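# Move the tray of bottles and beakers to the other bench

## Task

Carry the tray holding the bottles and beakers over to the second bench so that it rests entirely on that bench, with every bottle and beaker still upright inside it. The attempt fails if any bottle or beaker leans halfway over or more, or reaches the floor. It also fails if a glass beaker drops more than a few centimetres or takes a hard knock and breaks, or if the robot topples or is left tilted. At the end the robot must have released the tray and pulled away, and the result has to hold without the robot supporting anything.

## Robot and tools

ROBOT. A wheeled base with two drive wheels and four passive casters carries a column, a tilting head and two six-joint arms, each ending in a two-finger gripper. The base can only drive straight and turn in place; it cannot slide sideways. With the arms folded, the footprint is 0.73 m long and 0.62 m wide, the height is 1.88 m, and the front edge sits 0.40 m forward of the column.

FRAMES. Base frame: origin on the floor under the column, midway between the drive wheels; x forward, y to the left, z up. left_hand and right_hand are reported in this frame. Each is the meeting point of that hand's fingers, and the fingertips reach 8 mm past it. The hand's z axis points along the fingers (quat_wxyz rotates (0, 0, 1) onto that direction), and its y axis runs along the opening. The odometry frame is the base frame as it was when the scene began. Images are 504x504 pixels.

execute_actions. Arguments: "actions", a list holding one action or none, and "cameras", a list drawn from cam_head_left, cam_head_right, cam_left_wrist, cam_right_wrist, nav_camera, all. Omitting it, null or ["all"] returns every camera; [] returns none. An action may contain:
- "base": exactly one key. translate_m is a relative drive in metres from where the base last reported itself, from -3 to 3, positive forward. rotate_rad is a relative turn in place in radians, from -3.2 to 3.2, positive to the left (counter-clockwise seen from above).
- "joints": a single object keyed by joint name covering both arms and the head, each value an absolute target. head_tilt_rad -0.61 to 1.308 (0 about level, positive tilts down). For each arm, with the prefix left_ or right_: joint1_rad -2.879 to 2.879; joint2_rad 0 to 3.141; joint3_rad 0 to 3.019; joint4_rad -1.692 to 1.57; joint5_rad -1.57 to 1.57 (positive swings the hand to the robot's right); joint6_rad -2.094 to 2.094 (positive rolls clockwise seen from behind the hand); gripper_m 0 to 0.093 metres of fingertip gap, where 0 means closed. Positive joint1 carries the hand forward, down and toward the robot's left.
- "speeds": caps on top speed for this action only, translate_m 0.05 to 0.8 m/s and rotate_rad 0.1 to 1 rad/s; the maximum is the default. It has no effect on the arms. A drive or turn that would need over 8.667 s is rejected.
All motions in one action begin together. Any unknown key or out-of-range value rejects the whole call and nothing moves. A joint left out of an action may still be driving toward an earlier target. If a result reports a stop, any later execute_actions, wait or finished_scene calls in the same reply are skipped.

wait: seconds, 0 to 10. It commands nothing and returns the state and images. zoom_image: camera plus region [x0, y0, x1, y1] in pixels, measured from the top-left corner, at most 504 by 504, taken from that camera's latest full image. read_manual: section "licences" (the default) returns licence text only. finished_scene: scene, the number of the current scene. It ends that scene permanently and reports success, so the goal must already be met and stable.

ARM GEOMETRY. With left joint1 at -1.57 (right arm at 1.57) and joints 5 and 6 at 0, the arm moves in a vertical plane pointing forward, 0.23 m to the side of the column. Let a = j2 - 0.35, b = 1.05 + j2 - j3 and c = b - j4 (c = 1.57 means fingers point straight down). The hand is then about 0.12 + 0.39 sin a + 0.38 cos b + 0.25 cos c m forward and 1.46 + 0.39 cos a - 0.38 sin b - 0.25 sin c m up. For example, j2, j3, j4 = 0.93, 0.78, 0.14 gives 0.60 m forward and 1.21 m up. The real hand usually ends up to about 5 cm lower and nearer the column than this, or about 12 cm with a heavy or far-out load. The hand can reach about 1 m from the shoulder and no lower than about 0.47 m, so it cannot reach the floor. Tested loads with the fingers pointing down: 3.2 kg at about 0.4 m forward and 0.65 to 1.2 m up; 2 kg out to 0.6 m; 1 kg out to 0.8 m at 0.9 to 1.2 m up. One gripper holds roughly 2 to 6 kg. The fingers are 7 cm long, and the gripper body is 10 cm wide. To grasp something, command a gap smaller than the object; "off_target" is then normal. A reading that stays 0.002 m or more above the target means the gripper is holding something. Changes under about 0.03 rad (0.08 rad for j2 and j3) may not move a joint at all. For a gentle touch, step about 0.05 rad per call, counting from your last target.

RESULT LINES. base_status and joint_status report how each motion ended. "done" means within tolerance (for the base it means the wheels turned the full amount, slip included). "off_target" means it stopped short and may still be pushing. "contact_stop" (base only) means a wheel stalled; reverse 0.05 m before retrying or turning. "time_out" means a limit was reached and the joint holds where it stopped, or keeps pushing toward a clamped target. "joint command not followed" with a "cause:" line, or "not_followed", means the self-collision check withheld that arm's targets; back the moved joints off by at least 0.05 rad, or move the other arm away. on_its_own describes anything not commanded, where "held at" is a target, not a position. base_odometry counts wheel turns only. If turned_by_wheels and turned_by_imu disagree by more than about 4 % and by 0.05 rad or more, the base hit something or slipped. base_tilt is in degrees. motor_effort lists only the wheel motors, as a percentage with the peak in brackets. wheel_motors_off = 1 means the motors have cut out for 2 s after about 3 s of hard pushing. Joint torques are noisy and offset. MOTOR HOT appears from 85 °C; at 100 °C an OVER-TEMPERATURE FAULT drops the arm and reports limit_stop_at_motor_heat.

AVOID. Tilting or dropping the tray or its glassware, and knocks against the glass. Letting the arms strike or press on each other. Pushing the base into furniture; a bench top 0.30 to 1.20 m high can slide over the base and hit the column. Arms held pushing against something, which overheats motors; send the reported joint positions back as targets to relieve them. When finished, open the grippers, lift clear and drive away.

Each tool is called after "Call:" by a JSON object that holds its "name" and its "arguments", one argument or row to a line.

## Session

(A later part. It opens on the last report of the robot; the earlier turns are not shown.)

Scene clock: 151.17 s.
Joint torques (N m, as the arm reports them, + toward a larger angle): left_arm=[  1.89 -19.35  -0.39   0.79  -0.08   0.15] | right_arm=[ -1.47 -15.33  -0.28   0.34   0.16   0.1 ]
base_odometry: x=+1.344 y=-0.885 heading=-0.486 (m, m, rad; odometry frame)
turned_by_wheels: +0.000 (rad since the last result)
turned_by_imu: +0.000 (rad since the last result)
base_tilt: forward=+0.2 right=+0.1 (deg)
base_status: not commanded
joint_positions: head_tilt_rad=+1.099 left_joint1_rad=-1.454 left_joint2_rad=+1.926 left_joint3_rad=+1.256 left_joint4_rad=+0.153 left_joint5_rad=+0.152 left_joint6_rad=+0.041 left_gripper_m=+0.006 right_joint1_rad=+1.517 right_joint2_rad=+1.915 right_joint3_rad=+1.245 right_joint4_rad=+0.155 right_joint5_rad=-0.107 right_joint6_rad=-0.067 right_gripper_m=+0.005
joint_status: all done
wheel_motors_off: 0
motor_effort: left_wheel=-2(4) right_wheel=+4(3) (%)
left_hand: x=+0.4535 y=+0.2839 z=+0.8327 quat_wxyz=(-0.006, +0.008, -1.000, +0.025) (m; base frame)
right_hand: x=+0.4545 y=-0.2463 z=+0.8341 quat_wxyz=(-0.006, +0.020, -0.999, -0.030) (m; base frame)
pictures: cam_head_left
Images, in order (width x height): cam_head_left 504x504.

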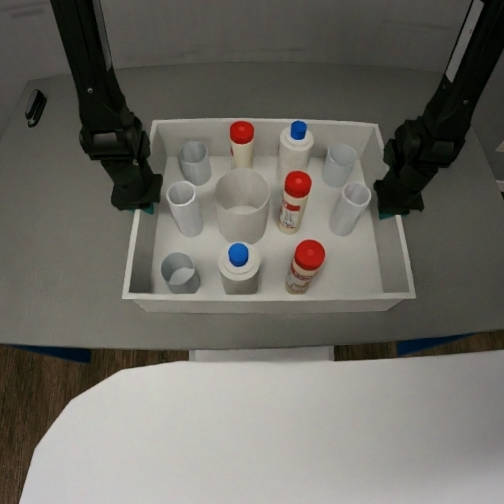

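Call:
{"name": "execute_actions", "arguments": {
  "actions": [
    {"joints":{"right_joint1_rad":1.503,"left_joint1_rad":-1.437,"left_gripper_m":0.044,"right_gripper_m":0.044}}
  ],
  "cameras": []
}}

Call:
{"name": "execute_actions", "arguments": {
  "actions": [
    {"joints":{"left_joint1_rad":-1.425,"right_joint1_rad":1.495,"left_joint2_rad":1.66,"left_joint3_rad":1.02,"right_joint2_rad":1.66,"right_joint3_rad":1.02}}
  ],
  "cameras": ["cam_head_left"]
}}

Call:
{"name": "execute_actions", "arguments": {
  "actions": [
    {"base":{"translate_m":-0.6},"joints":{"left_joint2_rad":1.4,"left_joint3_rad":0.8,"right_joint2_rad":1.4,"right_joint3_rad":0.8}}
  ],
  "cameras": ["cam_head_left"]
}}

Scene clock: 162.93 s.
Joint torques (N m, as the arm reports them, + toward a larger angle): left_arm=[  2.85 -19.24  -0.36   0.78  -0.08   0.16] | right_arm=[ -2.42 -15.14  -0.35   0.36   0.02   0.1 ]
base_odometry: x=+1.344 y=-0.885 heading=-0.486 (m, m, rad; odometry frame)
turned_by_wheels: +0.000 (rad since the last result)
turned_by_imu: +0.000 (rad since the last result)
base_tilt: forward=+0.1 right=+0.3 (deg)
base_status: not commanded
joint_positions: head_tilt_rad=+1.099 left_joint1_rad=-1.443 left_joint2_rad=+1.924 left_joint3_rad=+1.256 left_joint4_rad=+0.153 left_joint5_rad=+0.152 left_joint6_rad=+0.041 left_gripper_m=+0.044 right_joint1_rad=+1.512 right_joint2_rad=+1.915 right_joint3_rad=+1.245 right_joint4_rad=+0.155 right_joint5_rad=-0.103 right_joint6_rad=-0.066 right_gripper_m=+0.044
joint_status: all done
wheel_motors_off: 0
motor_effort: left_wheel=-1(4) right_wheel=+3(3) (%)
left_hand: x=+0.4542 y=+0.2917 z=+0.8338 quat_wxyz=(-0.007, +0.011, -1.000, +0.020) (m; base frame)
right_hand: x=+0.4544 y=-0.2508 z=+0.8342 quat_wxyz=(-0.006, +0.019, -0.999, -0.026) (m; base frame)
pictures: none
No camera images: the call's "cameras" was empty. Leave "cameras" out to get every camera's image.

Scene clock: 164.00 s.
Joint torques (N m, as the arm reports them, + toward a larger angle): left_arm=[  2.66 -16.54  -0.74   0.9   -0.08   0.15] | right_arm=[ -2.45 -13.92  -0.51   0.35   0.02   0.09]
base_odometry: x=+1.344 y=-0.885 heading=-0.486 (m, m, rad; odometry frame)
turned_by_wheels: +0.000 (rad since the last result)
turned_by_imu: +0.000 (rad since the last result)
base_tilt: forward=+0.3 right=+0.1 (deg)
base_status: not commanded
joint_positions: head_tilt_rad=+1.099 left_joint1_rad=-1.431 left_joint2_rad=+1.646 left_joint3_rad=+1.025 left_joint4_rad=+0.153 left_joint5_rad=+0.152 left_joint6_rad=+0.041 left_gripper_m=+0.044 right_joint1_rad=+1.502 right_joint2_rad=+1.648 right_joint3_rad=+1.024 right_joint4_rad=+0.155 right_joint5_rad=-0.102 right_joint6_rad=-0.066 right_gripper_m=+0.044
joint_status: all done
wheel_motors_off: 0
motor_effort: left_wheel=-4(4) right_wheel=+3(4) (%)
left_hand: x=+0.4696 y=+0.2890 z=+0.9377 quat_wxyz=(-0.030, +0.011, -0.999, +0.014) (m; base frame)
right_hand: x=+0.4696 y=-0.2524 z=+0.9342 quat_wxyz=(-0.029, +0.018, -0.999, -0.020) (m; base frame)
pictures: cam_head_left
Images, in order (width x height): cam_head_left 504x504.

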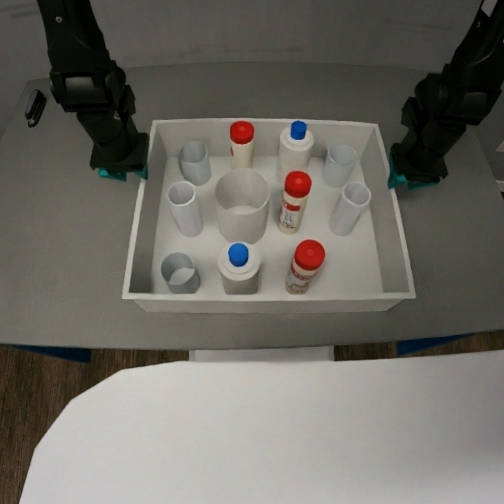

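Scene clock: 166.67 s.
Joint torques (N m, as the arm reports them, + toward a larger angle): left_arm=[  1.77 -15.39  -0.01   0.93  -0.09   0.16] | right_arm=[ -2.04 -12.4    0.25   0.46   0.     0.1 ]
base_odometry: x=+0.813 y=-0.605 heading=-0.488 (m, m, rad; odometry frame)
turned_by_wheels: -0.003 (rad since the last result)
turned_by_imu: -0.002 (rad since the last result)
base_tilt: forward=+0.2 right=+0.2 (deg)
base_status: done
joint_positions: head_tilt_rad=+1.100 left_joint1_rad=-1.429 left_joint2_rad=+1.390 left_joint3_rad=+0.799 left_joint4_rad=+0.153 left_joint5_rad=+0.152 left_joint6_rad=+0.041 left_gripper_m=+0.044 right_joint1_rad=+1.499 right_joint2_rad=+1.390 right_joint3_rad=+0.799 right_joint4_rad=+0.155 right_joint5_rad=-0.102 right_joint6_rad=-0.066 right_gripper_m=+0.044
joint_status: all done
wheel_motors_off: 0
motor_effort: left_wheel=-2(87) right_wheel=+1(94) (%)
left_hand: x=+0.4503 y=+0.2779 z=+1.0270 quat_wxyz=(-0.045, +0.009, -0.999, +0.012) (m; base frame)
right_hand: x=+0.4516 y=-0.2484 z=+1.0247 quat_wxyz=(-0.045, +0.019, -0.999, -0.017) (m; base frame)
pictures: cam_head_left
Images, in order (width x height): cam_head_left 504x504.

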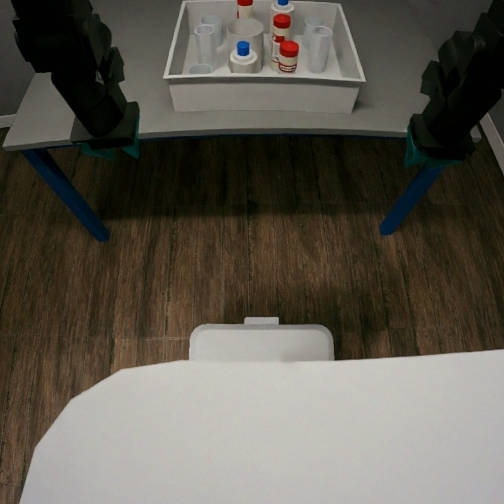

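Call:
{"name": "finished_scene", "arguments": {
  "scene": 2
}}

The scene is finished: the task was done.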